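# Remove stuck end-cap from gripper and place in tray

## Task

One gripper has a plastic end-cap jammed onto its closed fingers. Pull the cap off and leave it in the parts tray. It only counts if the cap stays in the tray without the robot holding it there.

## Robot and tools

Robot: two arms, left_arm and right_arm, each with six joints and a parallel gripper. The names are labels only; they do not mean left or right in a camera image. The left_arm sits on the +y side.

World frame: origin at table-top height, midway between the arms, roughly 5 to 10 cm behind the near table edge. +x points out over the table, +z points up. Gripper frame: the fingers extend along the gripper's +z and close along its y. The reported hand point lies between the finger pads, about 1 cm short of the tips.

Tool execute_actions takes "actions", a list holding at most one item, and an optional "pictures" boolean (pictures come by default). An empty list just reports the current state without commanding anything. A wait item is {"steps": N} with N from 1 to 300 control steps (each 1/30 s); it sends nothing new. A motion item is {"rows": [...], "steps": N} with 1 to 15 rows and N up to 15 (default 15). Each row drives one step; if there are fewer rows than steps, the final row keeps being used. A refused call moves nothing.

Every row is a single flat list of 14 numbers covering both arms, even when only one moves: left_arm waist, shoulder, elbow, wrist pitch, wrist yaw, wrist roll, opening, then the same seven for right_arm. The six joint values are absolute target angles in radians (joint space, not Cartesian), in the same form the Joint positions line prints, so an arm you want still should be given its current angles. Stated ranges per arm: waist -2.618 to 3.054, shoulder 0.000 to 3.142, elbow 0.000 to 3.142, wrist pitch -1.571 to 1.571, wrist yaw -1.571 to 1.571, wrist roll -2.094 to 2.094. True ends may differ by up to 0.036 rad either way. A target more than 0.036 rad beyond a stated end, and further out than the joint's last reading, gets the call refused; a target beyond the real end is clipped there and the result may say "joint sent to its limit" (possibly referring to an earlier, still-running action). Missing that line does not prove more travel exists. The opening is an absolute value from -1 (closed) to +1 (fully open, 0.094 m pad gap).

Motion behaviour: each joint's sent target is kept within a fixed distance of its measured angle per step (waist 0.202, shoulder 0.258, elbow 0.238, wrist pitch 0.573, wrist yaw and roll 0.522 rad), and if the targets would move the hand over 70 mm from where it is, all are scaled back. So big moves take several calls. Friction may leave a joint up to about 0.031 rad short, and tiny changes may not move it. Arms keep heading to the last row while you think, write or wait, until everything has nearly stopped or a step is HELD; after that only a new action pushes further. Fingers still in motion finish moving.

Results: a state line per arm (left_arm: ... | right_arm: ...) giving end_effector_position in metres and end_effector_quat_wxyz in the world frame; the position can be inaccurate, more so at long reach. Joint positions and Joint velocities list each arm's six joints (rad, rad/s) plus the pad gap (m, m/s). grip_measured is the finger opening on the -1..1 command scale; each gripper's reading may be off by about 1 mm, consistently. "joint command not followed" means a clearance check altered or blocked joint targets on some steps (the rest of the row still ran). HELD marks steps where your row, fully or partly, was not sent. MOTOR HOT appears from 75 °C; OVER-TEMPERATURE FAULT lines report stops: at 90 °C the hot arm halts for 10 s (that threshold then rests for 5 minutes), and at 100 °C the arm's motors and gripper let go and it drops. Holding loads heats motors, even while idle.

Gripping: between the extremes, fingers go to where grip_measured would equal your command. To keep hold of something, command about 0.03 below the grip_measured reading; a smaller gap grips more softly. Pad force tops out around 50 to 62 N (lower on some grippers, less for parts under about 2 mm thick), with a brief harder spike on first contact. Something may occasionally tug a held part or shove a loose one.

Cameras: cam_high (fixed, overhead), cam_left_wrist and cam_right_wrist (fisheye, on the hands), each 504x504. Calibration (intrinsics, world-to-camera transforms) is supplied and may be a little off. Tool zoom_image takes "camera" (one of those three names) and "region" [x0, y0, x1, y1] in image pixels from the top-left, at most 504 by 504, and returns a closer look at that camera's latest image.

Tool finished_scene takes "scene", the number of the current scene, ends and grades it irreversibly, and begins the next. Replying with no tool call ends everything.

Avoid: pushing anything off the table, dropping or slamming parts, hard shoves, arms striking or pressing each other, and contacting the bar under the bases or the plate behind it (up to ~3 cm above the table, no warning given). Keep motions smooth; faster completion with less effort is preferred. Before ending, confirm the cap rests in the tray on its own.

Each tool is called after "Emit:" by a JSON object that holds its "api" and its "payload".

## Session

Emit:
{"api": "execute_actions", "payload": {"actions": []}}

Scene clock: 0.00 s of 4200.00 s.
left_arm: end_effector_position=(+0.4806, +0.5400, +0.1506) grip_measured=+1.000 end_effector_quat_wxyz=(-0.252, +0.600, -0.584, +0.486) | right_arm: end_effector_position=(+0.4753, -0.2797, +0.1902) grip_measured=-0.992 end_effector_quat_wxyz=(+0.573, +0.075, +0.700, +0.421)
Joint positions: left_arm=[ 0.742  1.986  1.413 -0.075  0.899 -1.368  0.094] | right_arm=[-0.157  1.739  0.769  0.998 -0.693  0.721  0.   ]
Joint velocities: left_arm=[-0.012 -0.002 -0.012 -0.022 -0.037  0.007  0.   ] | right_arm=[-0.007 -0.012 -0.002 -0.051 -0.125 -0.066 -0.001]
Motor temperatures (°C, as the motors report them): left_arm=[25 22 24 24 25 23] | right_arm=[24 23 23 22 24 23]

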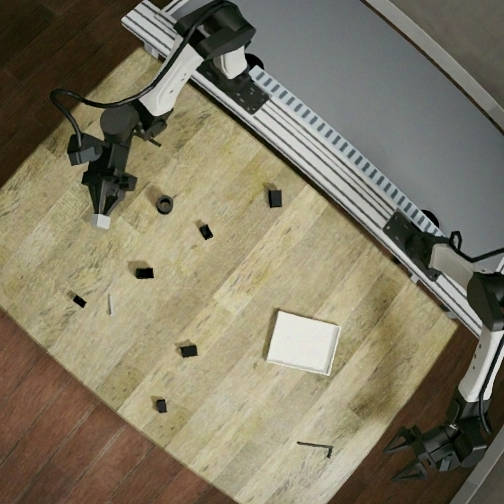

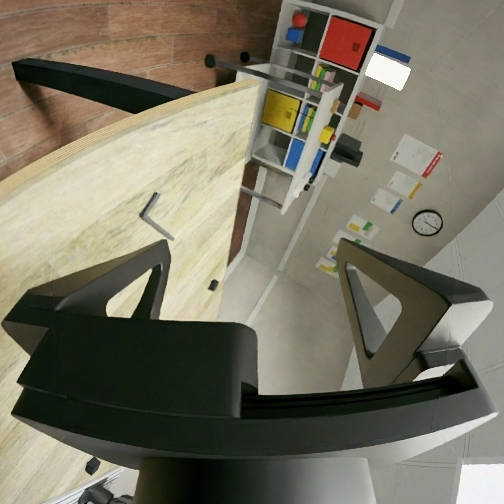

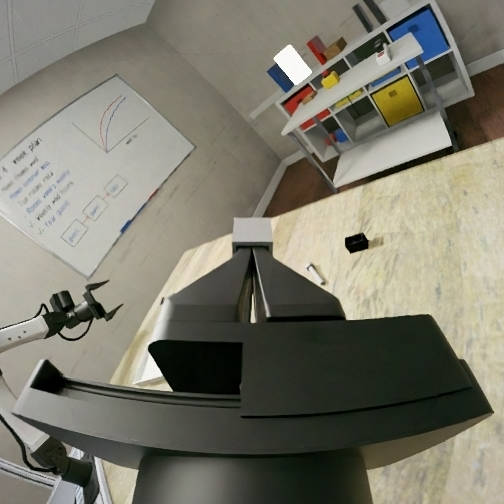

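Emit:
{"api": "execute_actions", "payload": {"actions": [{"rows":[[-0.3,1.108,0.20,0.91,0,-1.571,1,0.4,1.6,0.542,1.057,0,0,-1]],"steps":15}], "pictures": false}}

Emit:
{"api": "execute_actions", "payload": {"actions": [{"steps":30}], "pictures": false}}

Emit:
{"api": "execute_actions", "payload": {"actions": [{"rows":[[-0.785,1.108,0.20,0.91,0,-1.571,1,0.785,1.6,0.542,1.057,0,0,-1]],"steps":15}], "pictures": false}}

Emit:
{"api": "execute_actions", "payload": {"actions": [{"steps":30}]}}

Scene clock: 21.93 s of 4200.00 s.
left_arm: end_effector_position=(+0.4176, +0.2953, +0.3107) grip_measured=+1.000 end_effector_quat_wxyz=(+0.527, -0.408, +0.503, -0.550) | right_arm: end_effector_position=(+0.4184, -0.1309, +0.1715) grip_measured=-0.992 end_effector_quat_wxyz=(+0.671, -0.129, +0.709, +0.176)
Joint positions: left_arm=[ 0.067  1.217  0.651  0.755  0.153 -1.533  0.094] | right_arm=[ 0.407  1.622  0.563  1.035 -0.038  0.04   0.   ]
Joint velocities: left_arm=[-2.005 -1.99  -1.971  1.458 -0.989 -0.198  0.   ] | right_arm=[-0.007 -0.012  0.007  0.022  0.256 -0.168 -0.001]
Motor temperatures (°C, as the motors report them): left_arm=[25 29 27 28 25 23] | right_arm=[24 27 25 27 24 23]
Steps of this call (steps 1 to 90: nothing new was sent; then 18.43 s passed at rest; steps 91 to 105: all 15 steps of this action). Readings (joint positions):
91: left_arm=[0.731 1.968 1.382 -0.018 0.847 -1.387] | right_arm=[-0.134 1.723 0.739 1.006 -0.604 0.647]
92: left_arm=[0.711 1.932 1.325 0.048 0.776 -1.408] | right_arm=[-0.086 1.683 0.676 1.016 -0.492 0.549]
94: left_arm=[0.639 1.841 1.216 0.171 0.651 -1.443] | right_arm=[0.055 1.630 0.586 1.021 -0.317 0.364]
98: left_arm=[0.453 1.643 1.026 0.422 0.423 -1.487] | right_arm=[0.335 1.622 0.563 1.024 -0.136 0.154]
105: the state above

Scene clock: 22.93 s of 4200.00 s.
left_arm: end_effector_position=(+0.3328, +0.1971, +0.1749) grip_measured=+1.000 end_effector_quat_wxyz=(+0.405, -0.410, +0.593, -0.563) | right_arm: end_effector_position=(+0.4207, -0.1362, +0.1718) grip_measured=-0.992 end_effector_quat_wxyz=(+0.676, -0.128, +0.709, +0.155)
Joint positions: left_arm=[-0.295  1.106  0.197  0.899  0.012 -1.561  0.094] | right_arm=[ 0.407  1.622  0.563  1.038 -0.004  0.012  0.   ]
Joint velocities: left_arm=[-0.017 -0.012 -0.002  0.007  0.066 -0.007  0.   ] | right_arm=[ 0.002  0.022  0.017 -0.022  0.007  0.051  0.   ]
Motor temperatures (°C, as the motors report them): left_arm=[25 29 27 29 25 23] | right_arm=[24 27 25 28 24 23]
Steps of this call (steps 1 to 30: the robot went on to your last target). Readings (joint positions):
1: left_arm=[-0.006 1.157 0.582 0.800 0.126 -1.537] | right_arm=[0.407 1.622 0.563 1.036 -0.031 0.035]
2: left_arm=[-0.077 1.115 0.519 0.835 0.110 -1.540] | right_arm=[0.407 1.622 0.563 1.037 -0.025 0.030]
4: left_arm=[-0.192 1.093 0.411 0.875 0.092 -1.545] | right_arm=[0.407 1.622 0.563 1.037 -0.018 0.023]
8: left_arm=[-0.292 1.100 0.220 0.875 0.056 -1.555] | right_arm=[0.407 1.622 0.563 1.038 -0.009 0.016]
30: the state above
All arms were judged still, so your last target was given up. Only a new action makes them travel on or press farther. Fingers that are still opening or closing keep moving.

Scene clock: 23.43 s of 4200.00 s.
left_arm: end_effector_position=(+0.2425, +0.0585, +0.1745) grip_measured=+1.000 end_effector_quat_wxyz=(+0.255, -0.262, +0.672, -0.644) | right_arm: end_effector_position=(+0.3245, +0.0071, +0.1784) grip_measured=-0.992 end_effector_quat_wxyz=(+0.639, -0.259, +0.667, +0.284)
Joint positions: left_arm=[-0.781  1.106  0.197  0.9    0.006 -1.561  0.094] | right_arm=[ 0.791  1.622  0.563  1.039 -0.005  0.009  0.   ]
Joint velocities: left_arm=[-0.007  0.017 -0.017 -0.007 -0.11   0.022  0.   ] | right_arm=[ 0.007 -0.007 -0.002  0.007 -0.007  0.037  0.   ]
Motor temperatures (°C, as the motors report them): left_arm=[25 29 27 29 25 23] | right_arm=[24 27 25 28 24 23]
Steps of this call (steps 1 to 15: all 15 steps of this action). Readings (joint positions):
1: left_arm=[-0.322 1.106 0.197 0.899 -0.003 -1.561] | right_arm=[0.426 1.622 0.563 1.038 0.009 0.012]
2: left_arm=[-0.389 1.106 0.197 0.899 -0.006 -1.561] | right_arm=[0.472 1.622 0.563 1.038 0.017 0.012]
4: left_arm=[-0.538 1.106 0.197 0.900 -0.004 -1.561] | right_arm=[0.598 1.622 0.563 1.038 0.015 0.012]
8: left_arm=[-0.766 1.106 0.197 0.900 0.005 -1.561] | right_arm=[0.787 1.622 0.563 1.038 -0.006 0.010]
15: the state above

Scene clock: 24.43 s of 4200.00 s.
left_arm: end_effector_position=(+0.2425, +0.0585, +0.1745) grip_measured=+1.000 end_effector_quat_wxyz=(+0.255, -0.262, +0.672, -0.644) | right_arm: end_effector_position=(+0.3246, +0.0070, +0.1784) grip_measured=-0.992 end_effector_quat_wxyz=(+0.639, -0.258, +0.667, +0.283)
Joint positions: left_arm=[-0.781  1.106  0.197  0.9    0.006 -1.561  0.094] | right_arm=[ 0.791  1.622  0.563  1.039 -0.004  0.009  0.   ]
Joint velocities: left_arm=[-0.012 -0.002 -0.017  0.051  0.037 -0.022  0.   ] | right_arm=[-0.017  0.007 -0.002 -0.022  0.081  0.051  0.   ]
Motor temperatures (°C, as the motors report them): left_arm=[25 29 27 29 25 23] | right_arm=[24 27 25 28 24 23]
Steps of this call (steps 1 to 15: the robot went on to your last target; steps 16 to 30: nothing new was sent). Readings (joint positions):
1: left_arm=[-0.781 1.106 0.197 0.900 0.006 -1.561] | right_arm=[0.791 1.622 0.563 1.039 -0.004 0.009]
2: left_arm=[-0.781 1.106 0.197 0.900 0.006 -1.561] | right_arm=[0.791 1.622 0.563 1.039 -0.004 0.009]
4: left_arm=[-0.781 1.106 0.197 0.900 0.006 -1.561] | right_arm=[0.791 1.622 0.563 1.039 -0.004 0.009]
8: left_arm=[-0.781 1.106 0.197 0.900 0.006 -1.561] | right_arm=[0.791 1.622 0.563 1.039 -0.004 0.009]
30: the state above
All arms were judged still, so your last target was given up. Only a new action makes them travel on or press farther. Fingers that are still opening or closing keep moving.
camera_calibration (this result's frames):
cam_left_wrist: T_world_to_cam=[[0.0242312, -0.0264468, 0.999356, -0.181896], [-0.994898, -0.0985691, 0.0215146, 0.243662], [0.0979366, -0.994779, -0.0287003, 0.159436], [0, 0, 0, 1]] pos_world=[0.231212, 0.177811, 0.181113]
cam_right_wrist: T_world_to_cam=[[0.712233, -0.70002, -0.0519237, -0.215624], [-0.451597, -0.400332, -0.797368, 0.29609], [0.537386, 0.59136, -0.601256, 0.0497238], [0, 0, 0, 1]] pos_world=[0.260567, -0.0618112, 0.254794]

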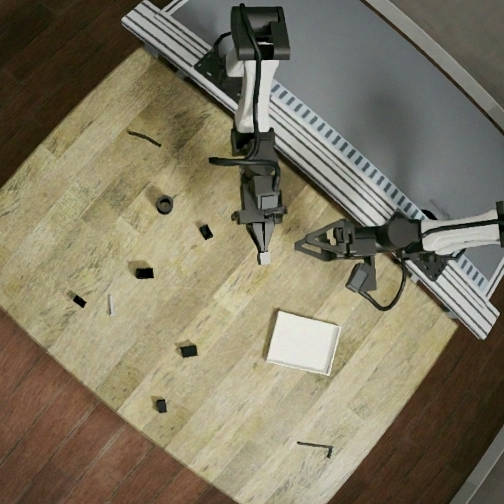

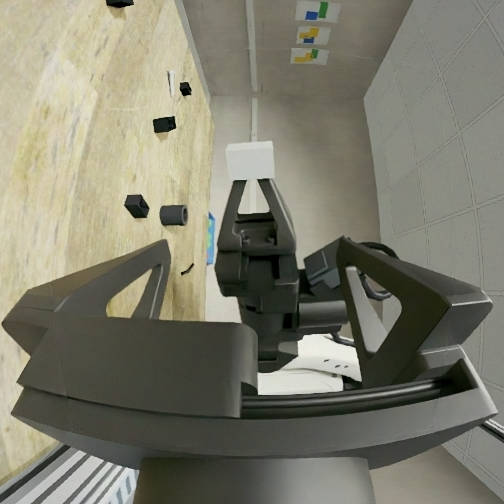

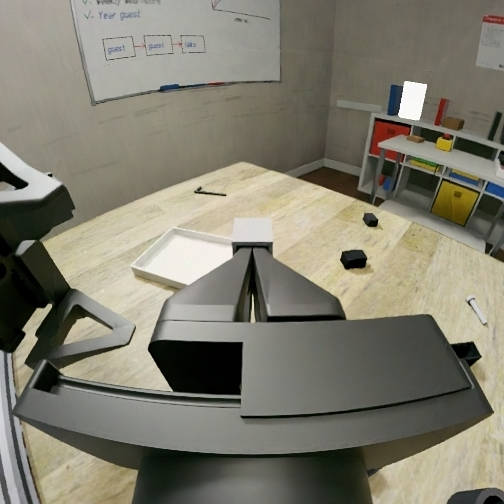

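Emit:
{"api": "execute_actions", "payload": {"actions": [{"rows":[[-0.785,1.13,0.21,0.92,0,-1.571,1,0.79,1.61,0.55,1.057,0,0,-1],[-0.785,1.155,0.22,0.93,0,-1.571,1,0.79,1.6,0.54,1.057,0,0,-1],[-0.785,1.18,0.235,0.945,0,-1.571,1,0.79,1.59,0.53,1.057,0,0,-1],[-0.785,1.21,0.25,0.96,0,-1.571,1,0.79,1.58,0.52,1.057,0,0,-1],[-0.785,1.24,0.265,0.975,0,-1.571,1,0.79,1.57,0.51,1.057,0,0,-1],[-0.785,1.27,0.28,0.99,0,-1.571,1,0.79,1.56,0.50,1.057,0,0,-1],[-0.785,1.30,0.30,1.0,0,-1.571,1,0.79,1.55,0.49,1.057,0,0,-1],[-0.785,1.33,0.32,1.01,0,-1.571,1,0.79,1.54,0.48,1.057,0,0,-1],[-0.785,1.36,0.34,1.02,0,-1.571,1,0.79,1.53,0.47,1.057,0,0,-1],[-0.785,1.385,0.357,1.03,0,-1.571,1,0.79,1.52,0.46,1.057,0,0,-1],[-0.785,1.41,0.375,1.04,0,-1.571,1,0.79,1.51,0.455,1.057,0,0,-1],[-0.785,1.425,0.385,1.045,0,-1.571,1,0.79,1.505,0.45,1.057,0,0,-1],[-0.785,1.438,0.394,1.05,0,-1.571,1,0.79,1.50,0.445,1.057,0,0,-1]],"steps":15}], "pictures": false}}

Emit:
{"api": "execute_actions", "payload": {"actions": [{"steps":12}]}}

Scene clock: 34.17 s of 4200.00 s.
left_arm: end_effector_position=(+0.2811, +0.0174, +0.1688) grip_measured=+1.000 end_effector_quat_wxyz=(+0.253, -0.264, +0.677, -0.639) | right_arm: end_effector_position=(+0.3066, -0.0112, +0.1824) grip_measured=-0.992 end_effector_quat_wxyz=(+0.642, -0.257, +0.663, +0.285)
Joint positions: left_arm=[-0.781  1.421  0.379  1.015  0.006 -1.561  0.094] | right_arm=[ 0.791  1.519  0.469  1.04  -0.004  0.009  0.   ]
Joint velocities: left_arm=[-0.022  0.168  0.095  0.183 -0.022  0.051  0.   ] | right_arm=[ 0.002 -0.071 -0.051  0.037 -0.066  0.022 -0.001]
Motor temperatures (°C, as the motors report them): left_arm=[25 27 28 31 25 23] | right_arm=[24 28 25 30 24 23]
Steps of this call (steps 1 to 90: nothing new was sent; then 6.23 s passed at rest; steps 91 to 105: all 15 steps of this action). Readings (joint positions):
91: left_arm=[-0.781 1.106 0.197 0.901 0.006 -1.561] | right_arm=[0.791 1.622 0.563 1.039 -0.004 0.009]
92: left_arm=[-0.781 1.111 0.198 0.906 0.006 -1.561] | right_arm=[0.791 1.622 0.563 1.039 -0.004 0.009]
94: left_arm=[-0.781 1.146 0.214 0.919 0.006 -1.561] | right_arm=[0.791 1.616 0.558 1.039 -0.004 0.009]
98: left_arm=[-0.781 1.263 0.275 0.958 0.006 -1.561] | right_arm=[0.791 1.576 0.520 1.039 -0.004 0.009]
105: the state above

Scene clock: 34.57 s of 4200.00 s.
left_arm: end_effector_position=(+0.2817, +0.0168, +0.1739) grip_measured=+1.000 end_effector_quat_wxyz=(+0.256, -0.261, +0.670, -0.646) | right_arm: end_effector_position=(+0.3064, -0.0114, +0.1828) grip_measured=-0.992 end_effector_quat_wxyz=(+0.643, -0.257, +0.663, +0.285)
Joint positions: left_arm=[-0.781  1.425  0.381  1.038  0.006 -1.561  0.094] | right_arm=[ 0.791  1.518  0.468  1.04  -0.004  0.009  0.   ]
Joint velocities: left_arm=[-0.012 -0.012 -0.007  0.007 -0.081 -0.037  0.   ] | right_arm=[ 0.007 -0.017 -0.002  0.022 -0.007  0.022 -0.001]
Motor temperatures (°C, as the motors report them): left_arm=[25 27 28 31 25 23] | right_arm=[24 28 25 30 24 23]
Steps of this call (steps 1 to 12: the robot went on to your last target). Readings (joint positions):
1: left_arm=[-0.781 1.424 0.381 1.020 0.006 -1.561] | right_arm=[0.791 1.518 0.468 1.040 -0.004 0.009]
2: left_arm=[-0.781 1.425 0.381 1.023 0.006 -1.561] | right_arm=[0.791 1.518 0.468 1.040 -0.004 0.009]
4: left_arm=[-0.781 1.425 0.381 1.030 0.006 -1.561] | right_arm=[0.791 1.518 0.468 1.040 -0.004 0.009]
8: left_arm=[-0.781 1.425 0.381 1.036 0.006 -1.561] | right_arm=[0.791 1.518 0.468 1.040 -0.004 0.009]
12: the state above
camera_calibration (this result's frames):
cam_left_wrist: T_world_to_cam=[[0.0213585, -0.0233914, 0.999498, -0.182611], [-0.994954, -0.0985244, 0.0189556, 0.279], [0.0980316, -0.99486, -0.0253777, 0.113544], [0, 0, 0, 1]] pos_world=[0.270362, 0.136177, 0.180112]
cam_right_wrist: T_world_to_cam=[[0.712078, -0.700187, -0.0517891, -0.215304], [-0.445642, -0.393744, -0.803971, 0.283462], [0.542539, 0.59557, -0.592409, 0.0698806], [0, 0, 0, 1]] pos_world=[0.241723, -0.0807605, 0.258142]

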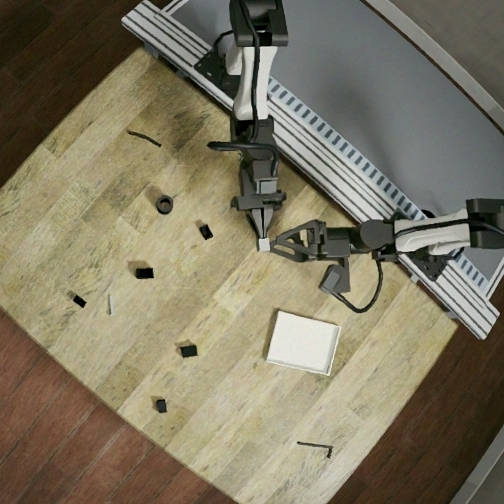

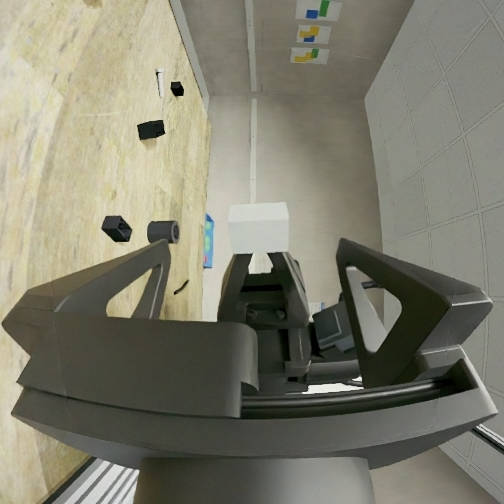

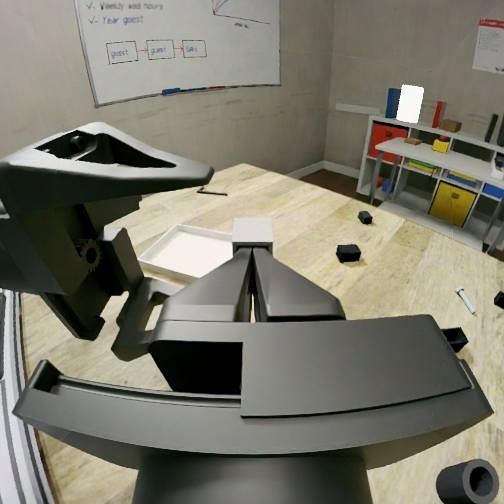

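Emit:
{"api": "execute_actions", "payload": {"actions": [{"rows":[[-0.785,1.45,0.406,1.05,0,-1.571,0.9,0.79,1.50,0.445,1.057,0,0,-1],[-0.785,1.462,0.418,1.05,0,-1.571,0.8,0.79,1.50,0.445,1.057,0,0,-1],[-0.785,1.474,0.43,1.05,0,-1.571,0.7,0.79,1.50,0.445,1.057,0,0,-1],[-0.785,1.486,0.442,1.05,0,-1.571,0.6,0.79,1.50,0.445,1.057,0,0,-1],[-0.785,1.498,0.454,1.05,0,-1.571,0.5,0.79,1.50,0.445,1.057,0,0,-1],[-0.785,1.51,0.466,1.05,0,-1.571,0.4,0.79,1.50,0.445,1.057,0,0,-1],[-0.785,1.522,0.479,1.05,0,-1.571,0.3,0.79,1.50,0.445,1.057,0,0,-1],[-0.785,1.534,0.492,1.05,0,-1.571,0.2,0.79,1.50,0.445,1.057,0,0,-1],[-0.785,1.546,0.505,1.05,0,-1.571,0.1,0.79,1.50,0.445,1.057,0,0,-1],[-0.785,1.558,0.517,1.05,0,-1.571,0.1,0.79,1.50,0.445,1.057,0,0,-1],[-0.785,1.566,0.526,1.05,0,-1.571,0.1,0.79,1.50,0.445,1.057,0,0,-1]],"steps":15}], "pictures": false}}

Emit:
{"api": "execute_actions", "payload": {"actions": [{"steps":12}]}}

Emit:
{"api": "zoom_image", "payload": {"camera": "cam_high", "region": [220, 190, 330, 290]}}

Scene clock: 42.97 s of 4200.00 s.
left_arm: end_effector_position=(+0.3053, -0.0083, +0.1784) grip_measured=+0.102 end_effector_quat_wxyz=(+0.256, -0.260, +0.668, -0.648) | right_arm: end_effector_position=(+0.3064, -0.0114, +0.1828) grip_measured=-0.992 end_effector_quat_wxyz=(+0.643, -0.257, +0.663, +0.285)
Joint positions: left_arm=[-0.781  1.551  0.513  1.041  0.006 -1.562  0.052] | right_arm=[ 0.791  1.518  0.468  1.04  -0.004  0.009  0.   ]
Joint velocities: left_arm=[ 0.002  0.017  0.007 -0.081 -0.066  0.007 -0.001] | right_arm=[-0.002 -0.007  0.002  0.022  0.037  0.037 -0.001]
Motor temperatures (°C, as the motors report them): left_arm=[25 27 28 33 25 23] | right_arm=[24 28 25 31 24 23]
Steps of this call (steps 1 to 30: the robot went on to your last target; steps 31 to 90: nothing new was sent; then 4.90 s passed at rest; steps 91 to 105: all 15 steps of this action). Readings (joint positions):
91: left_arm=[-0.781 1.425 0.382 1.040 0.006 -1.561] | right_arm=[0.791 1.518 0.468 1.040 -0.004 0.009]
92: left_arm=[-0.781 1.430 0.387 1.040 0.006 -1.561] | right_arm=[0.791 1.518 0.468 1.040 -0.004 0.009]
94: left_arm=[-0.781 1.448 0.407 1.040 0.006 -1.562] | right_arm=[0.791 1.518 0.468 1.040 -0.004 0.009]
98: left_arm=[-0.781 1.497 0.458 1.041 0.006 -1.562] | right_arm=[0.791 1.518 0.468 1.040 -0.004 0.009]
105: the state above

Scene clock: 43.37 s of 4200.00 s.
left_arm: end_effector_position=(+0.3053, -0.0083, +0.1784) grip_measured=+0.102 end_effector_quat_wxyz=(+0.256, -0.260, +0.668, -0.648) | right_arm: end_effector_position=(+0.3064, -0.0114, +0.1828) grip_measured=-0.992 end_effector_quat_wxyz=(+0.643, -0.257, +0.663, +0.285)
Joint positions: left_arm=[-0.781  1.551  0.513  1.041  0.006 -1.562  0.052] | right_arm=[ 0.791  1.518  0.468  1.04  -0.004  0.009  0.   ]
Joint velocities: left_arm=[ 0.007  0.012  0.012 -0.007 -0.022 -0.037 -0.001] | right_arm=[-0.017 -0.002 -0.007 -0.037  0.051  0.007 -0.001]
Motor temperatures (°C, as the motors report them): left_arm=[25 27 28 33 25 23] | right_arm=[24 28 25 31 24 23]
Steps of this call (steps 1 to 12: the robot went on to your last target). Readings (joint positions):
1: left_arm=[-0.781 1.551 0.513 1.041 0.006 -1.562] | right_arm=[0.791 1.518 0.468 1.040 -0.004 0.009]
2: left_arm=[-0.781 1.551 0.513 1.041 0.006 -1.562] | right_arm=[0.791 1.518 0.468 1.040 -0.004 0.009]
4: left_arm=[-0.781 1.551 0.513 1.041 0.006 -1.562] | right_arm=[0.791 1.518 0.468 1.040 -0.004 0.009]
8: left_arm=[-0.781 1.551 0.513 1.041 0.006 -1.562] | right_arm=[0.791 1.518 0.468 1.040 -0.004 0.009]
12: the state above
camera_calibration (this result's frames):
cam_left_wrist: T_world_to_cam=[[0.0164138, -0.0175757, 0.999711, -0.186732], [-0.995033, -0.0984699, 0.0146059, 0.300721], [0.0981847, -0.994985, -0.0191047, 0.0852479], [0, 0, 0, 1]] pos_world=[0.293922, 0.11115, 0.183914]
cam_right_wrist: T_world_to_cam=[[0.712078, -0.700187, -0.0517891, -0.215304], [-0.445642, -0.393744, -0.803971, 0.283462], [0.542539, 0.59557, -0.592409, 0.0698806], [0, 0, 0, 1]] pos_world=[0.241723, -0.0807605, 0.258142]

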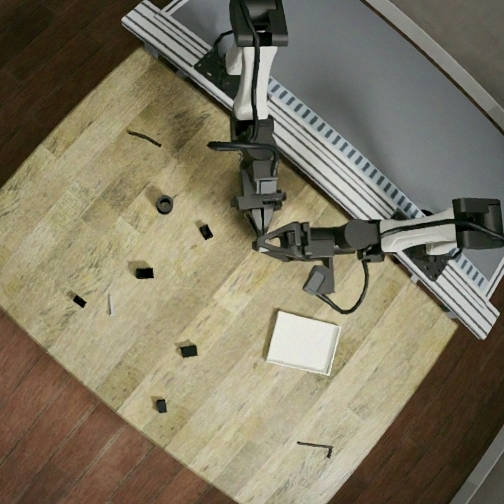

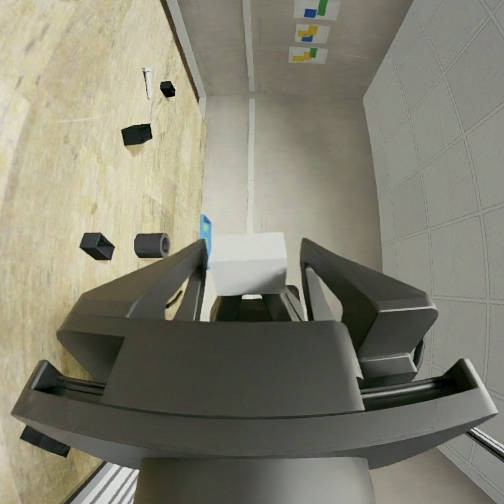

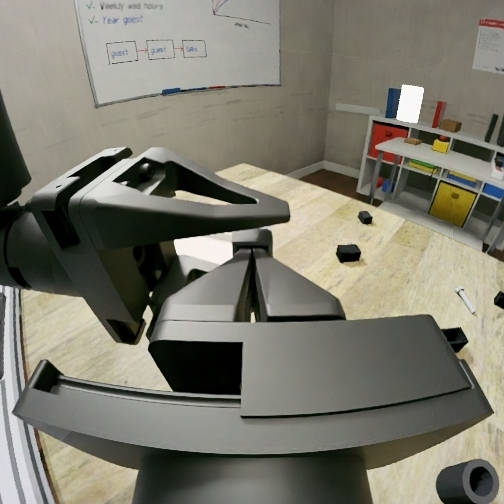

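Region (220, 190, 330, 290) of cam_high's 504x504 image, scaled by 4.582, with more detail than that image has; it fills the top 458 rows of this view, and the rest is white.

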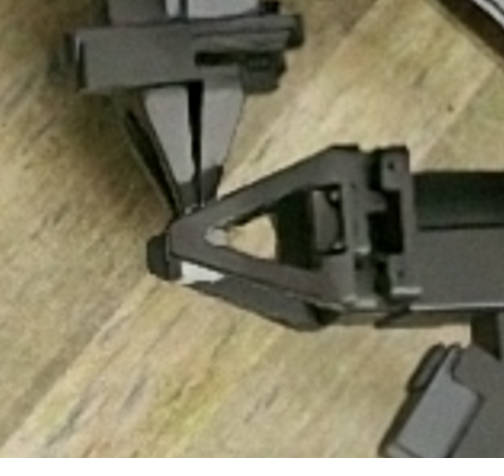

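Emit:
{"api": "execute_actions", "payload": {"actions": [{"rows":[[-0.785,1.57,0.526,1.05,0,-1.571,0.05,0.79,1.50,0.445,1.057,0,0,-1],[-0.785,1.574,0.526,1.05,0,-1.571,0.0,0.79,1.50,0.445,1.057,0,0,-1],[-0.785,1.574,0.526,1.05,0,-1.571,-0.05,0.79,1.50,0.445,1.057,0,0,-1],[-0.785,1.574,0.526,1.05,0,-1.571,-0.1,0.79,1.50,0.445,1.057,0,0,-1],[-0.785,1.574,0.526,1.05,0,-1.571,-0.15,0.79,1.50,0.445,1.057,0,0,-1]],"steps":15}]}}

Scene clock: 48.17 s of 4200.00 s.
left_arm: end_effector_position=(+0.3053, -0.0083, +0.1784) grip_measured=-0.148 end_effector_quat_wxyz=(+0.256, -0.260, +0.668, -0.648) | right_arm: end_effector_position=(+0.3064, -0.0114, +0.1828) grip_measured=-0.992 end_effector_quat_wxyz=(+0.643, -0.257, +0.663, +0.285)
Joint positions: left_arm=[-0.781  1.551  0.513  1.041  0.006 -1.562  0.04 ] | right_arm=[ 0.791  1.518  0.468  1.04  -0.004  0.009  0.   ]
Joint velocities: left_arm=[ 0.012 -0.002 -0.002  0.037 -0.051 -0.066 -0.   ] | right_arm=[-0.002 -0.012 -0.002  0.066  0.022 -0.022  0.001]
Motor temperatures (°C, as the motors report them): left_arm=[25 27 29 33 25 23] | right_arm=[24 29 25 32 24 23]
Steps of this call (steps 1 to 15: the robot went on to your last target; steps 16 to 90: nothing new was sent; then 1.30 s passed at rest; steps 91 to 105: all 15 steps of this action). Readings (joint positions):
91: left_arm=[-0.781 1.551 0.513 1.041 0.006 -1.562] | right_arm=[0.791 1.518 0.468 1.040 -0.004 0.009]
92: left_arm=[-0.781 1.551 0.513 1.041 0.006 -1.562] | right_arm=[0.791 1.518 0.468 1.040 -0.004 0.009]
94: left_arm=[-0.781 1.551 0.513 1.041 0.006 -1.562] | right_arm=[0.791 1.518 0.468 1.040 -0.004 0.009]
98: left_arm=[-0.781 1.551 0.513 1.041 0.006 -1.562] | right_arm=[0.791 1.518 0.468 1.040 -0.004 0.009]
105: the state above
camera_calibration (this result's frames):
cam_left_wrist: T_world_to_cam=[[0.0164138, -0.0175757, 0.999711, -0.186732], [-0.995033, -0.0984699, 0.0146059, 0.300721], [0.0981847, -0.994985, -0.0191047, 0.0852479], [0, 0, 0, 1]] pos_world=[0.293922, 0.11115, 0.183914]
cam_right_wrist: T_world_to_cam=[[0.712078, -0.700187, -0.0517891, -0.215304], [-0.445642, -0.393744, -0.803971, 0.283462], [0.542539, 0.59557, -0.592409, 0.0698806], [0, 0, 0, 1]] pos_world=[0.241723, -0.0807605, 0.258142]

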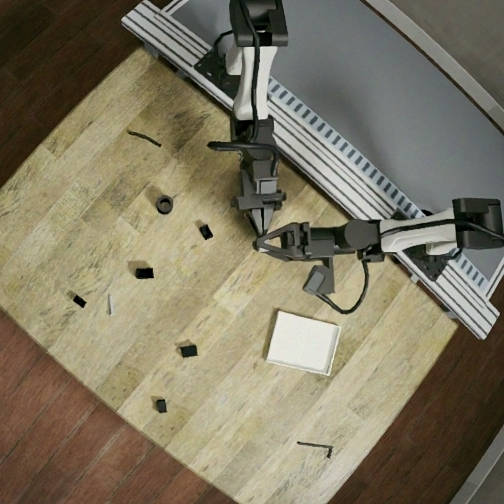

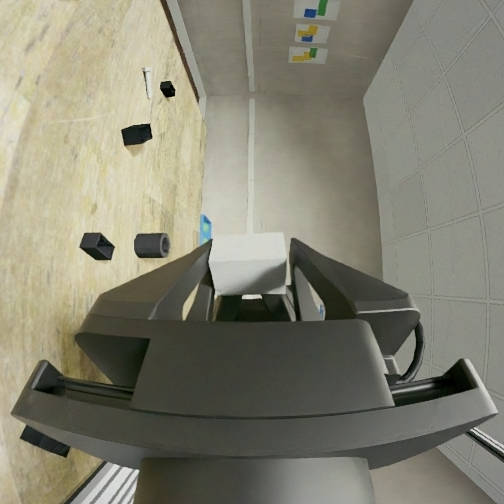

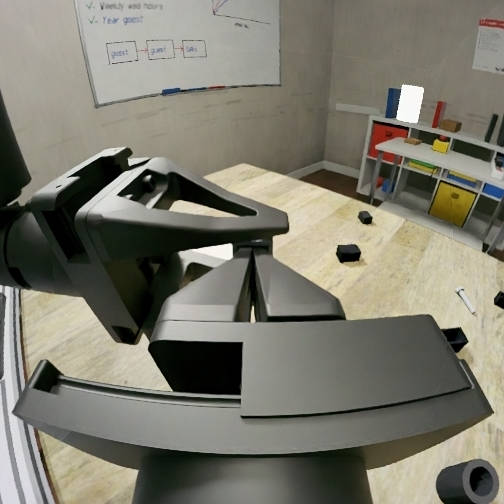

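Lower slightly with wrist pitch and close slowly.

Emit:
{"api": "execute_actions", "payload": {"actions": [{"rows":[[-0.785,1.574,0.526,1.02,0,-1.571,-0.15,0.79,1.50,0.445,1.057,0,0,-1],[-0.785,1.574,0.526,1.02,0,-1.571,-0.17,0.79,1.50,0.445,1.057,0,0,-1],[-0.785,1.574,0.526,1.02,0,-1.571,-0.19,0.79,1.50,0.445,1.057,0,0,-1],[-0.785,1.574,0.526,1.02,0,-1.571,-0.21,0.79,1.50,0.445,1.057,0,0,-1],[-0.785,1.574,0.526,1.02,0,-1.571,-0.23,0.79,1.50,0.445,1.057,0,0,-1],[-0.785,1.574,0.526,1.02,0,-1.571,-0.25,0.79,1.50,0.445,1.057,0,0,-1],[-0.785,1.574,0.526,1.02,0,-1.571,-0.27,0.79,1.50,0.445,1.057,0,0,-1],[-0.785,1.574,0.526,1.02,0,-1.571,-0.29,0.79,1.50,0.445,1.057,0,0,-1],[-0.785,1.574,0.526,1.02,0,-1.571,-0.31,0.79,1.50,0.445,1.057,0,0,-1],[-0.785,1.574,0.526,1.02,0,-1.571,-0.33,0.79,1.50,0.445,1.057,0,0,-1]],"steps":15}]}}

Scene clock: 54.70 s of 4200.00 s.
left_arm: end_effector_position=(+0.3052, -0.0082, +0.1771) grip_measured=-0.306 end_effector_quat_wxyz=(+0.254, -0.263, +0.669, -0.647) | right_arm: end_effector_position=(+0.3064, -0.0114, +0.1835) grip_measured=-0.992 end_effector_quat_wxyz=(+0.644, -0.256, +0.662, +0.285)
Joint positions: left_arm=[-0.781  1.551  0.513  1.035  0.006 -1.568  0.033] | right_arm=[ 0.791  1.518  0.468  1.043 -0.004  0.009  0.   ]
Joint velocities: left_arm=[ 0.012 -0.002 -0.017  0.037  0.051 -0.037 -0.001] | right_arm=[-0.007 -0.002 -0.002  0.037 -0.037  0.037 -0.001]
Motor temperatures (°C, as the motors report them): left_arm=[25 27 29 34 25 23] | right_arm=[24 29 25 32 24 23]
Steps of this call (steps 1 to 15: the robot went on to your last target; steps 16 to 90: nothing new was sent; then 3.03 s passed at rest; steps 91 to 105: all 15 steps of this action). Readings (joint positions):
91: left_arm=[-0.781 1.551 0.513 1.040 0.006 -1.562] | right_arm=[0.791 1.518 0.468 1.040 -0.004 0.009]
92: left_arm=[-0.781 1.551 0.513 1.040 0.006 -1.562] | right_arm=[0.791 1.518 0.468 1.040 -0.004 0.009]
94: left_arm=[-0.781 1.551 0.513 1.039 0.006 -1.562] | right_arm=[0.791 1.518 0.468 1.040 -0.004 0.009]
98: left_arm=[-0.781 1.551 0.513 1.035 0.006 -1.563] | right_arm=[0.791 1.518 0.468 1.042 -0.004 0.009]
105: the state above
camera_calibration (this result's frames):
cam_left_wrist: T_world_to_cam=[[0.0245432, -0.0173116, 0.999549, -0.187869], [-0.994865, -0.0986261, 0.0227201, 0.299222], [0.0981883, -0.994974, -0.0196433, 0.0853453], [0, 0, 0, 1]] pos_world=[0.293916, 0.111175, 0.182663]
cam_right_wrist: T_world_to_cam=[[0.712109, -0.700159, -0.051754, -0.215309], [-0.443946, -0.391962, -0.805778, 0.283903], [0.543887, 0.596777, -0.589953, 0.0694698], [0, 0, 0, 1]] pos_world=[0.241577, -0.0809296, 0.258603]

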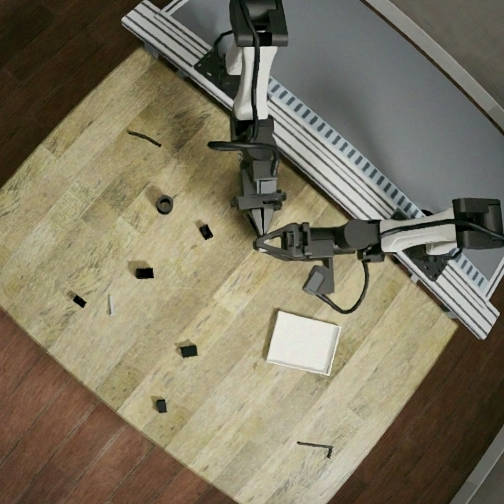

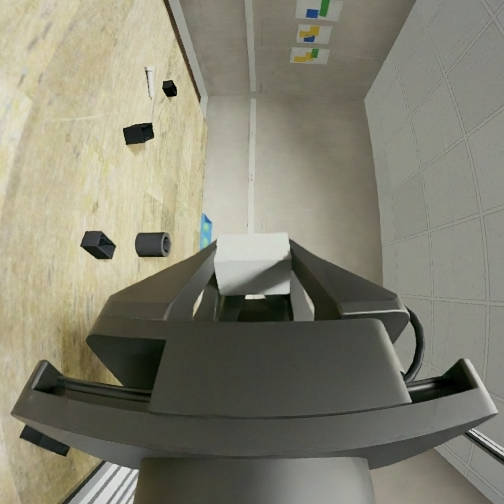

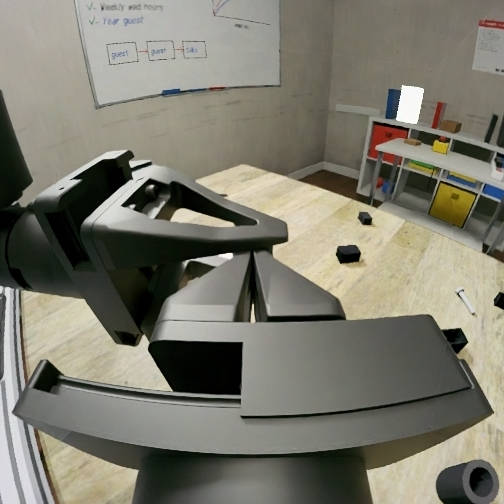

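Emit:
{"api": "execute_actions", "payload": {"actions": [{"rows":[[-0.785,1.574,0.526,1.03,0,-1.571,-0.345,0.79,1.50,0.445,1.05,0,0,-1],[-0.785,1.574,0.526,1.03,0,-1.571,-0.345,0.79,1.49,0.437,1.05,0,0,-1],[-0.785,1.574,0.526,1.03,0,-1.571,-0.345,0.79,1.48,0.428,1.045,0,0,-1],[-0.785,1.574,0.526,1.03,0,-1.571,-0.345,0.79,1.47,0.42,1.045,0,0,-1],[-0.785,1.574,0.526,1.03,0,-1.571,-0.345,0.79,1.46,0.411,1.04,0,0,-1],[-0.785,1.574,0.526,1.03,0,-1.571,-0.345,0.79,1.45,0.403,1.04,0,0,-1],[-0.785,1.574,0.526,1.03,0,-1.571,-0.345,0.79,1.44,0.394,1.035,0,0,-1],[-0.785,1.574,0.526,1.03,0,-1.571,-0.345,0.79,1.43,0.386,1.035,0,0,-1],[-0.785,1.574,0.526,1.03,0,-1.571,-0.345,0.79,1.42,0.378,1.03,0,0,-1],[-0.785,1.574,0.526,1.03,0,-1.571,-0.345,0.79,1.41,0.37,1.03,0,0,-1],[-0.785,1.574,0.526,1.03,0,-1.571,-0.345,0.79,1.40,0.362,1.025,0,0,-1],[-0.785,1.574,0.526,1.03,0,-1.571,-0.345,0.79,1.39,0.354,1.025,0,0,-1],[-0.785,1.574,0.526,1.03,0,-1.571,-0.345,0.79,1.38,0.346,1.02,0,0,-1],[-0.785,1.574,0.526,1.03,0,-1.571,-0.345,0.79,1.37,0.338,1.02,0,0,-1]],"steps":15}], "pictures": false}}

Emit:
{"api": "execute_actions", "payload": {"actions": [{"steps":10}]}}

Scene clock: 60.87 s of 4200.00 s.
left_arm: end_effector_position=(+0.3014, -0.0125, +0.1744) grip_measured=-0.306 end_effector_quat_wxyz=(+0.247, -0.259, +0.673, -0.648) | right_arm: end_effector_position=(+0.2866, -0.0312, +0.1874) grip_measured=-0.992 end_effector_quat_wxyz=(+0.649, -0.254, +0.657, +0.287)
Joint positions: left_arm=[-0.792  1.558  0.513  1.036  0.012 -1.568  0.033] | right_arm=[ 0.791  1.395  0.368  1.035 -0.004  0.009  0.   ]
Joint velocities: left_arm=[-0.017 -0.007  0.007  0.007  0.037 -0.037 -0.   ] | right_arm=[ 0.007 -0.203 -0.168 -0.022  0.081 -0.007 -0.   ]
Motor temperatures (°C, as the motors report them): left_arm=[25 26 29 34 25 23] | right_arm=[24 29 25 33 24 23]
Steps of this call (steps 1 to 15: the robot went on to your last target; steps 16 to 90: nothing new was sent; then 2.67 s passed at rest; steps 91 to 105: all 15 steps of this action). Readings (joint positions):
91: left_arm=[-0.781 1.551 0.513 1.035 0.006 -1.568] | right_arm=[0.791 1.518 0.468 1.043 -0.004 0.009]
92: left_arm=[-0.781 1.551 0.513 1.035 0.006 -1.568] | right_arm=[0.791 1.517 0.468 1.043 -0.004 0.009]
94: left_arm=[-0.784 1.551 0.513 1.036 0.010 -1.568] | right_arm=[0.791 1.508 0.459 1.043 -0.004 0.009]
98: left_arm=[-0.793 1.551 0.513 1.036 0.019 -1.568] | right_arm=[0.791 1.471 0.426 1.040 -0.005 0.009]
105: the state above

Scene clock: 61.20 s of 4200.00 s.
left_arm: end_effector_position=(+0.3015, -0.0123, +0.1744) grip_measured=-0.306 end_effector_quat_wxyz=(+0.248, -0.259, +0.673, -0.647) | right_arm: end_effector_position=(+0.2852, -0.0326, +0.1866) grip_measured=-0.992 end_effector_quat_wxyz=(+0.648, -0.255, +0.658, +0.287)
Joint positions: left_arm=[-0.792  1.558  0.513  1.036  0.011 -1.568  0.033] | right_arm=[ 0.791  1.387  0.361  1.031 -0.004  0.009  0.   ]
Joint velocities: left_arm=[ 0.007 -0.007  0.007 -0.022  0.007 -0.037  0.001] | right_arm=[-0.012  0.007 -0.007 -0.022 -0.066  0.007 -0.001]
Motor temperatures (°C, as the motors report them): left_arm=[25 26 29 34 25 23] | right_arm=[24 29 25 33 24 23]
Steps of this call (steps 1 to 10: the robot went on to your last target). Readings (joint positions):
1: left_arm=[-0.792 1.558 0.513 1.036 0.012 -1.568] | right_arm=[0.791 1.390 0.363 1.035 -0.004 0.009]
2: left_arm=[-0.792 1.558 0.513 1.036 0.012 -1.568] | right_arm=[0.791 1.387 0.361 1.035 -0.004 0.009]
4: left_arm=[-0.792 1.558 0.513 1.036 0.012 -1.568] | right_arm=[0.791 1.387 0.361 1.033 -0.004 0.009]
8: left_arm=[-0.792 1.558 0.513 1.036 0.011 -1.568] | right_arm=[0.791 1.387 0.361 1.031 -0.004 0.009]
10: the state above
camera_calibration (this result's frames):
cam_left_wrist: T_world_to_cam=[[0.0292524, -0.0218325, 0.999334, -0.186527], [-0.996162, -0.0831523, 0.0273429, 0.294932], [0.0824999, -0.996298, -0.0241811, 0.0870844], [0, 0, 0, 1]] pos_world=[0.292072, 0.107214, 0.180444]
cam_right_wrist: T_world_to_cam=[[0.712491, -0.69978, -0.0516199, -0.214979], [-0.437396, -0.385407, -0.812494, 0.268238], [0.548673, 0.601473, -0.58068, 0.0924458], [0, 0, 0, 1]] pos_world=[0.219774, -0.102661, 0.260526]

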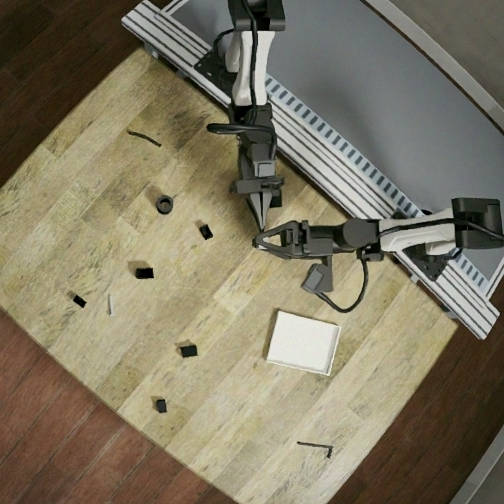

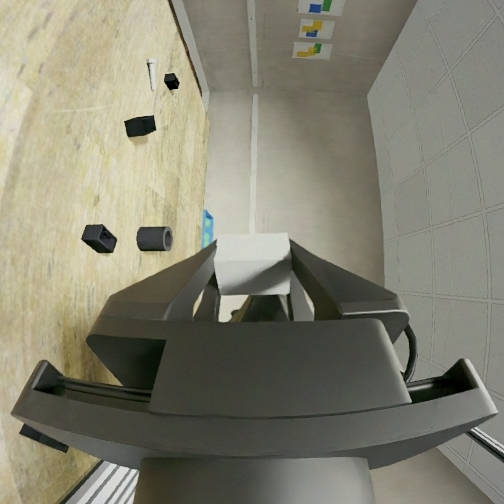

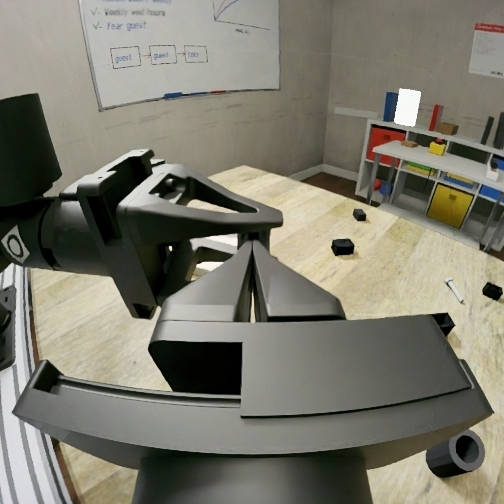

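Emit:
{"api": "execute_actions", "payload": {"actions": [{"rows":[[-0.77,1.574,0.526,1.03,0,-1.571,-0.345,0.79,1.37,0.338,1.02,0,0,-1],[-0.755,1.574,0.526,1.03,0,-1.571,-0.345,0.79,1.37,0.338,1.02,0,0,-1],[-0.735,1.574,0.526,1.03,0,-1.571,-0.345,0.79,1.37,0.338,1.02,0,0,-1],[-0.71,1.574,0.526,1.03,0,-1.571,-0.345,0.79,1.37,0.338,1.02,0,0,-1],[-0.685,1.574,0.53,1.02,0,-1.571,-0.345,0.79,1.37,0.338,1.02,0,0,-1],[-0.66,1.574,0.55,1.0,0,-1.571,-0.345,0.79,1.37,0.338,1.02,0,0,-1],[-0.635,1.58,0.57,0.96,0,-1.571,-0.345,0.79,1.37,0.338,1.02,0,0,-1],[-0.61,1.59,0.60,0.91,0,-1.571,-0.345,0.79,1.37,0.338,1.02,0,0,-1],[-0.585,1.60,0.635,0.85,0,-1.571,-0.345,0.79,1.37,0.338,1.02,0,0,-1],[-0.56,1.61,0.67,0.785,0,-1.571,-0.345,0.79,1.37,0.338,1.02,0,0,-1],[-0.535,1.62,0.705,0.72,0,-1.571,-0.345,0.79,1.37,0.338,1.02,0,0,-1],[-0.51,1.63,0.74,0.655,0,-1.571,-0.345,0.79,1.37,0.338,1.02,0,0,-1],[-0.485,1.64,0.775,0.59,0,-1.571,-0.345,0.79,1.37,0.338,1.02,0,0,-1],[-0.46,1.65,0.81,0.525,0,-1.571,-0.345,0.79,1.37,0.338,1.02,0,0,-1],[-0.435,1.66,0.845,0.46,0,-1.571,-0.345,0.79,1.37,0.338,1.02,0,0,-1]],"steps":15}], "pictures": false}}

Emit:
{"api": "execute_actions", "payload": {"actions": [{"rows":[[-0.41,1.67,0.88,0.395,0,-1.571,-0.345,0.79,1.37,0.338,1.02,0,0,-1],[-0.385,1.68,0.915,0.33,0,-1.571,-0.345,0.79,1.37,0.338,1.02,0,0,-1],[-0.36,1.69,0.95,0.265,0,-1.571,-0.345,0.79,1.37,0.338,1.02,0,0,-1],[-0.335,1.70,0.985,0.2,0,-1.571,-0.345,0.79,1.37,0.338,1.02,0,0,-1],[-0.31,1.71,1.02,0.135,0,-1.571,-0.345,0.79,1.37,0.338,1.02,0,0,-1],[-0.285,1.72,1.055,0.07,0,-1.571,-0.345,0.79,1.37,0.338,1.02,0,0,-1],[-0.26,1.73,1.09,0.005,0,-1.571,-0.345,0.79,1.37,0.338,1.02,0,0,-1],[-0.24,1.74,1.125,-0.06,0,-1.571,-0.345,0.79,1.37,0.338,1.02,0,0,-1],[-0.22,1.75,1.16,-0.125,0,-1.571,-0.345,0.79,1.37,0.338,1.02,0,0,-1],[-0.20,1.765,1.195,-0.19,0,-1.571,-0.345,0.79,1.37,0.338,1.02,0,0,-1],[-0.185,1.78,1.23,-0.255,0,-1.571,-0.345,0.79,1.37,0.338,1.02,0,0,-1],[-0.17,1.795,1.265,-0.32,0,-1.571,-0.345,0.79,1.37,0.338,1.02,0,0,-1],[-0.16,1.81,1.30,-0.385,0,-1.571,-0.345,0.79,1.37,0.338,1.02,0,0,-1],[-0.15,1.825,1.335,-0.45,0,-1.571,-0.345,0.79,1.37,0.338,1.02,0,0,-1],[-0.145,1.84,1.37,-0.515,0,-1.571,-0.345,0.79,1.37,0.338,1.02,0,0,-1]],"steps":15}], "pictures": false}}

Emit:
{"api": "execute_actions", "payload": {"actions": [{"rows":[[-0.145,1.855,1.405,-0.58,0,-1.571,-0.345,0.79,1.37,0.338,1.02,0,0,-1],[-0.145,1.87,1.44,-0.645,0,-1.571,-0.345,0.79,1.37,0.338,1.02,0,0,-1],[-0.145,1.885,1.475,-0.71,0,-1.571,-0.345,0.79,1.37,0.338,1.02,0,0,-1],[-0.145,1.90,1.51,-0.775,0,-1.571,-0.345,0.79,1.37,0.338,1.02,0,0,-1],[-0.145,1.915,1.545,-0.84,0,-1.571,-0.345,0.79,1.37,0.338,1.02,0,0,-1],[-0.145,1.93,1.58,-0.905,0,-1.571,-0.345,0.79,1.37,0.338,1.02,0,0,-1],[-0.145,1.945,1.615,-0.97,0,-1.571,-0.345,0.79,1.37,0.338,1.02,0,0,-1],[-0.145,1.96,1.65,-1.035,0,-1.571,-0.345,0.79,1.37,0.338,1.02,0,0,-1],[-0.145,1.975,1.685,-1.10,0,-1.571,-0.345,0.79,1.37,0.338,1.02,0,0,-1],[-0.145,1.99,1.72,-1.165,0,-1.571,-0.345,0.79,1.37,0.338,1.02,0,0,-1],[-0.145,2.005,1.755,-1.23,0,-1.571,-0.345,0.79,1.37,0.338,1.02,0,0,-1],[-0.145,2.02,1.785,-1.28,0,-1.571,-0.345,0.79,1.37,0.338,1.02,0,0,-1],[-0.145,2.03,1.81,-1.32,0,-1.571,-0.345,0.79,1.37,0.338,1.02,0,0,-1],[-0.145,2.04,1.83,-1.345,0,-1.571,-0.345,0.79,1.37,0.338,1.02,0,0,-1]],"steps":15}], "pictures": false}}

Emit:
{"api": "execute_actions", "payload": {"actions": [{"steps":15}]}}

Scene clock: 82.50 s of 4200.00 s.
left_arm: end_effector_position=(+0.4264, +0.0672, +0.1785) grip_measured=-0.306 end_effector_quat_wxyz=(+0.322, -0.378, +0.664, -0.559) | right_arm: end_effector_position=(+0.2852, -0.0326, +0.1865) grip_measured=-0.992 end_effector_quat_wxyz=(+0.647, -0.255, +0.658, +0.287)
Joint positions: left_arm=[-0.488  1.626  0.777  0.711  0.009 -1.568  0.033] | right_arm=[ 0.791  1.387  0.361  1.03  -0.004  0.009  0.   ]
Joint velocities: left_arm=[ 0.672  0.281  1.018 -1.634  0.007  0.007 -0.002] | right_arm=[ 0.017  0.012 -0.002 -0.081 -0.066  0.007 -0.001]
Motor temperatures (°C, as the motors report them): left_arm=[25 26 30 35 25 23] | right_arm=[24 29 25 33 24 23]
Steps of this call (steps 1 to 15: the robot went on to your last target; steps 16 to 90: nothing new was sent; then 17.80 s passed at rest; steps 91 to 105: all 15 steps of this action). Readings (joint positions):
91: left_arm=[-0.791 1.558 0.513 1.036 0.011 -1.568] | right_arm=[0.791 1.387 0.361 1.030 -0.004 0.009]
92: left_arm=[-0.786 1.558 0.513 1.036 0.011 -1.568] | right_arm=[0.791 1.387 0.361 1.030 -0.004 0.009]
94: left_arm=[-0.761 1.558 0.513 1.036 0.011 -1.568] | right_arm=[0.791 1.387 0.361 1.030 -0.004 0.009]
98: left_arm=[-0.663 1.563 0.542 1.003 0.010 -1.568] | right_arm=[0.791 1.387 0.361 1.030 -0.004 0.009]
105: the state above

Scene clock: 83.00 s of 4200.00 s.
left_arm: end_effector_position=(+0.5048, +0.2117, +0.1267) grip_measured=-0.306 end_effector_quat_wxyz=(+0.259, -0.577, +0.711, -0.309) | right_arm: end_effector_position=(+0.2852, -0.0326, +0.1864) grip_measured=-0.992 end_effector_quat_wxyz=(+0.647, -0.255, +0.659, +0.287)
Joint positions: left_arm=[-0.161  1.797  1.302 -0.219  0.007 -1.568  0.033] | right_arm=[ 0.791  1.387  0.361  1.03  -0.004  0.009  0.   ]
Joint velocities: left_arm=[ 0.281  0.418  1.004 -1.853 -0.007  0.037  0.   ] | right_arm=[-0.007 -0.002 -0.007 -0.022 -0.007  0.037  0.001]
Motor temperatures (°C, as the motors report them): left_arm=[25 26 30 35 25 23] | right_arm=[24 29 25 33 24 23]
Steps of this call (steps 1 to 15: all 15 steps of this action). Readings (joint positions):
1: left_arm=[-0.463 1.636 0.812 0.656 0.009 -1.568] | right_arm=[0.791 1.387 0.361 1.030 -0.004 0.009]
2: left_arm=[-0.438 1.646 0.848 0.598 0.009 -1.568] | right_arm=[0.791 1.387 0.361 1.030 -0.004 0.009]
4: left_arm=[-0.388 1.667 0.917 0.478 0.009 -1.568] | right_arm=[0.791 1.387 0.361 1.030 -0.004 0.009]
8: left_arm=[-0.289 1.709 1.056 0.227 0.009 -1.568] | right_arm=[0.791 1.387 0.361 1.030 -0.004 0.009]
15: the state above

Scene clock: 83.50 s of 4200.00 s.
left_arm: end_effector_position=(+0.4322, +0.2337, +0.0987) grip_measured=-0.305 end_effector_quat_wxyz=(+0.059, -0.637, +0.766, -0.063) | right_arm: end_effector_position=(+0.2852, -0.0326, +0.1864) grip_measured=-0.992 end_effector_quat_wxyz=(+0.647, -0.255, +0.659, +0.287)
Joint positions: left_arm=[-0.145  2.015  1.795 -1.151  0.005 -1.568  0.033] | right_arm=[ 0.791  1.387  0.361  1.03  -0.004  0.009  0.   ]
Joint velocities: left_arm=[ 0.002  0.188  0.442 -1.077  0.051  0.007 -0.001] | right_arm=[ 0.002  0.007  0.002 -0.007  0.007 -0.037 -0.   ]
Motor temperatures (°C, as the motors report them): left_arm=[25 26 30 35 25 23] | right_arm=[24 29 25 33 24 23]
Steps of this call (steps 1 to 15: all 15 steps of this action). Readings (joint positions):
1: left_arm=[-0.152 1.812 1.337 -0.284 0.006 -1.568] | right_arm=[0.791 1.387 0.361 1.030 -0.004 0.009]
2: left_arm=[-0.147 1.828 1.371 -0.349 0.005 -1.568] | right_arm=[0.791 1.387 0.361 1.030 -0.004 0.009]
4: left_arm=[-0.145 1.859 1.440 -0.479 0.005 -1.568] | right_arm=[0.791 1.387 0.361 1.030 -0.004 0.009]
8: left_arm=[-0.145 1.922 1.578 -0.740 0.005 -1.568] | right_arm=[0.791 1.387 0.361 1.030 -0.004 0.009]
15: the state above

Scene clock: 84.00 s of 4200.00 s.
left_arm: end_effector_position=(+0.3955, +0.2404, +0.0963) grip_measured=-0.305 end_effector_quat_wxyz=(+0.007, -0.640, +0.769, -0.002) | right_arm: end_effector_position=(+0.2852, -0.0326, +0.1864) grip_measured=-0.992 end_effector_quat_wxyz=(+0.647, -0.255, +0.659, +0.287)
Joint positions: left_arm=[-0.145  2.024  1.814 -1.322  0.005 -1.568  0.033] | right_arm=[ 0.791  1.387  0.361  1.03  -0.004  0.009  0.   ]
Joint velocities: left_arm=[-0.012  0.007 -0.002  0.007 -0.022 -0.022 -0.   ] | right_arm=[-0.002 -0.007  0.002 -0.051 -0.022  0.007  0.   ]
Motor temperatures (°C, as the motors report them): left_arm=[25 27 30 35 25 23] | right_arm=[24 29 25 33 24 23]
Steps of this call (steps 1 to 15: the robot went on to your last target). Readings (joint positions):
1: left_arm=[-0.145 2.019 1.806 -1.184 0.005 -1.568] | right_arm=[0.791 1.387 0.361 1.030 -0.004 0.009]
2: left_arm=[-0.145 2.021 1.811 -1.212 0.005 -1.568] | right_arm=[0.791 1.387 0.361 1.030 -0.004 0.009]
4: left_arm=[-0.145 2.022 1.814 -1.255 0.005 -1.568] | right_arm=[0.791 1.387 0.361 1.030 -0.004 0.009]
8: left_arm=[-0.145 2.023 1.814 -1.300 0.005 -1.568] | right_arm=[0.791 1.387 0.361 1.030 -0.004 0.009]
15: the state above
camera_calibration (this result's frames):
cam_left_wrist: T_world_to_cam=[[0.98409, -0.176998, 0.0154703, -0.351313], [-0.15103, -0.78748, 0.59755, 0.191847], [-0.0935827, -0.590379, -0.801682, 0.376159], [0, 0, 0, 1]] pos_world=[0.4099, 0.31097, 0.192356]
cam_right_wrist: T_world_to_cam=[[0.712483, -0.699787, -0.0516291, -0.214978], [-0.437824, -0.385856, -0.81205, 0.268111], [0.548341, 0.601176, -0.5813, 0.0925367], [0, 0, 0, 1]] pos_world=[0.219812, -0.102617, 0.260412]

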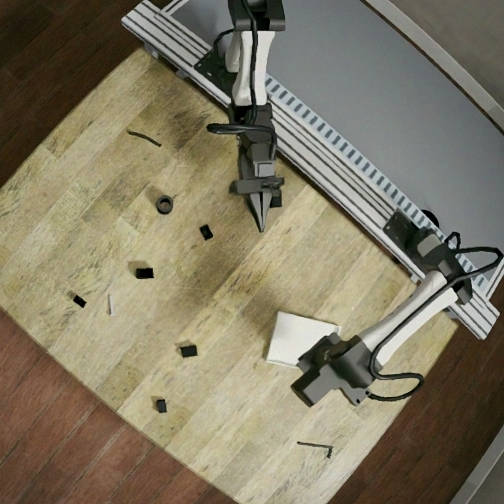

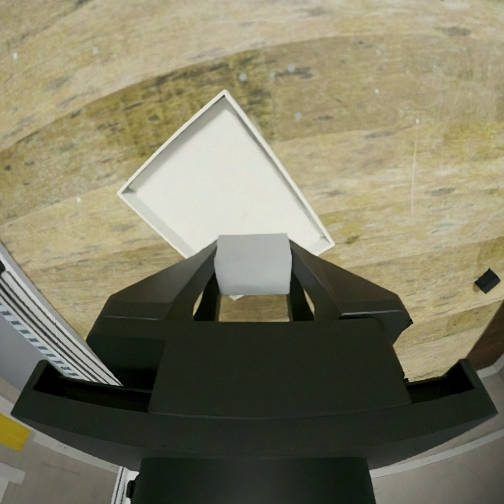

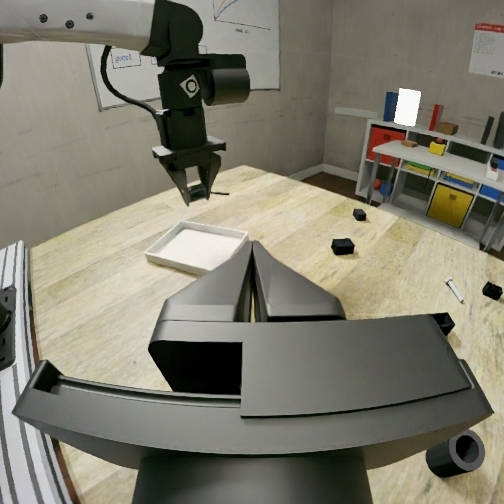

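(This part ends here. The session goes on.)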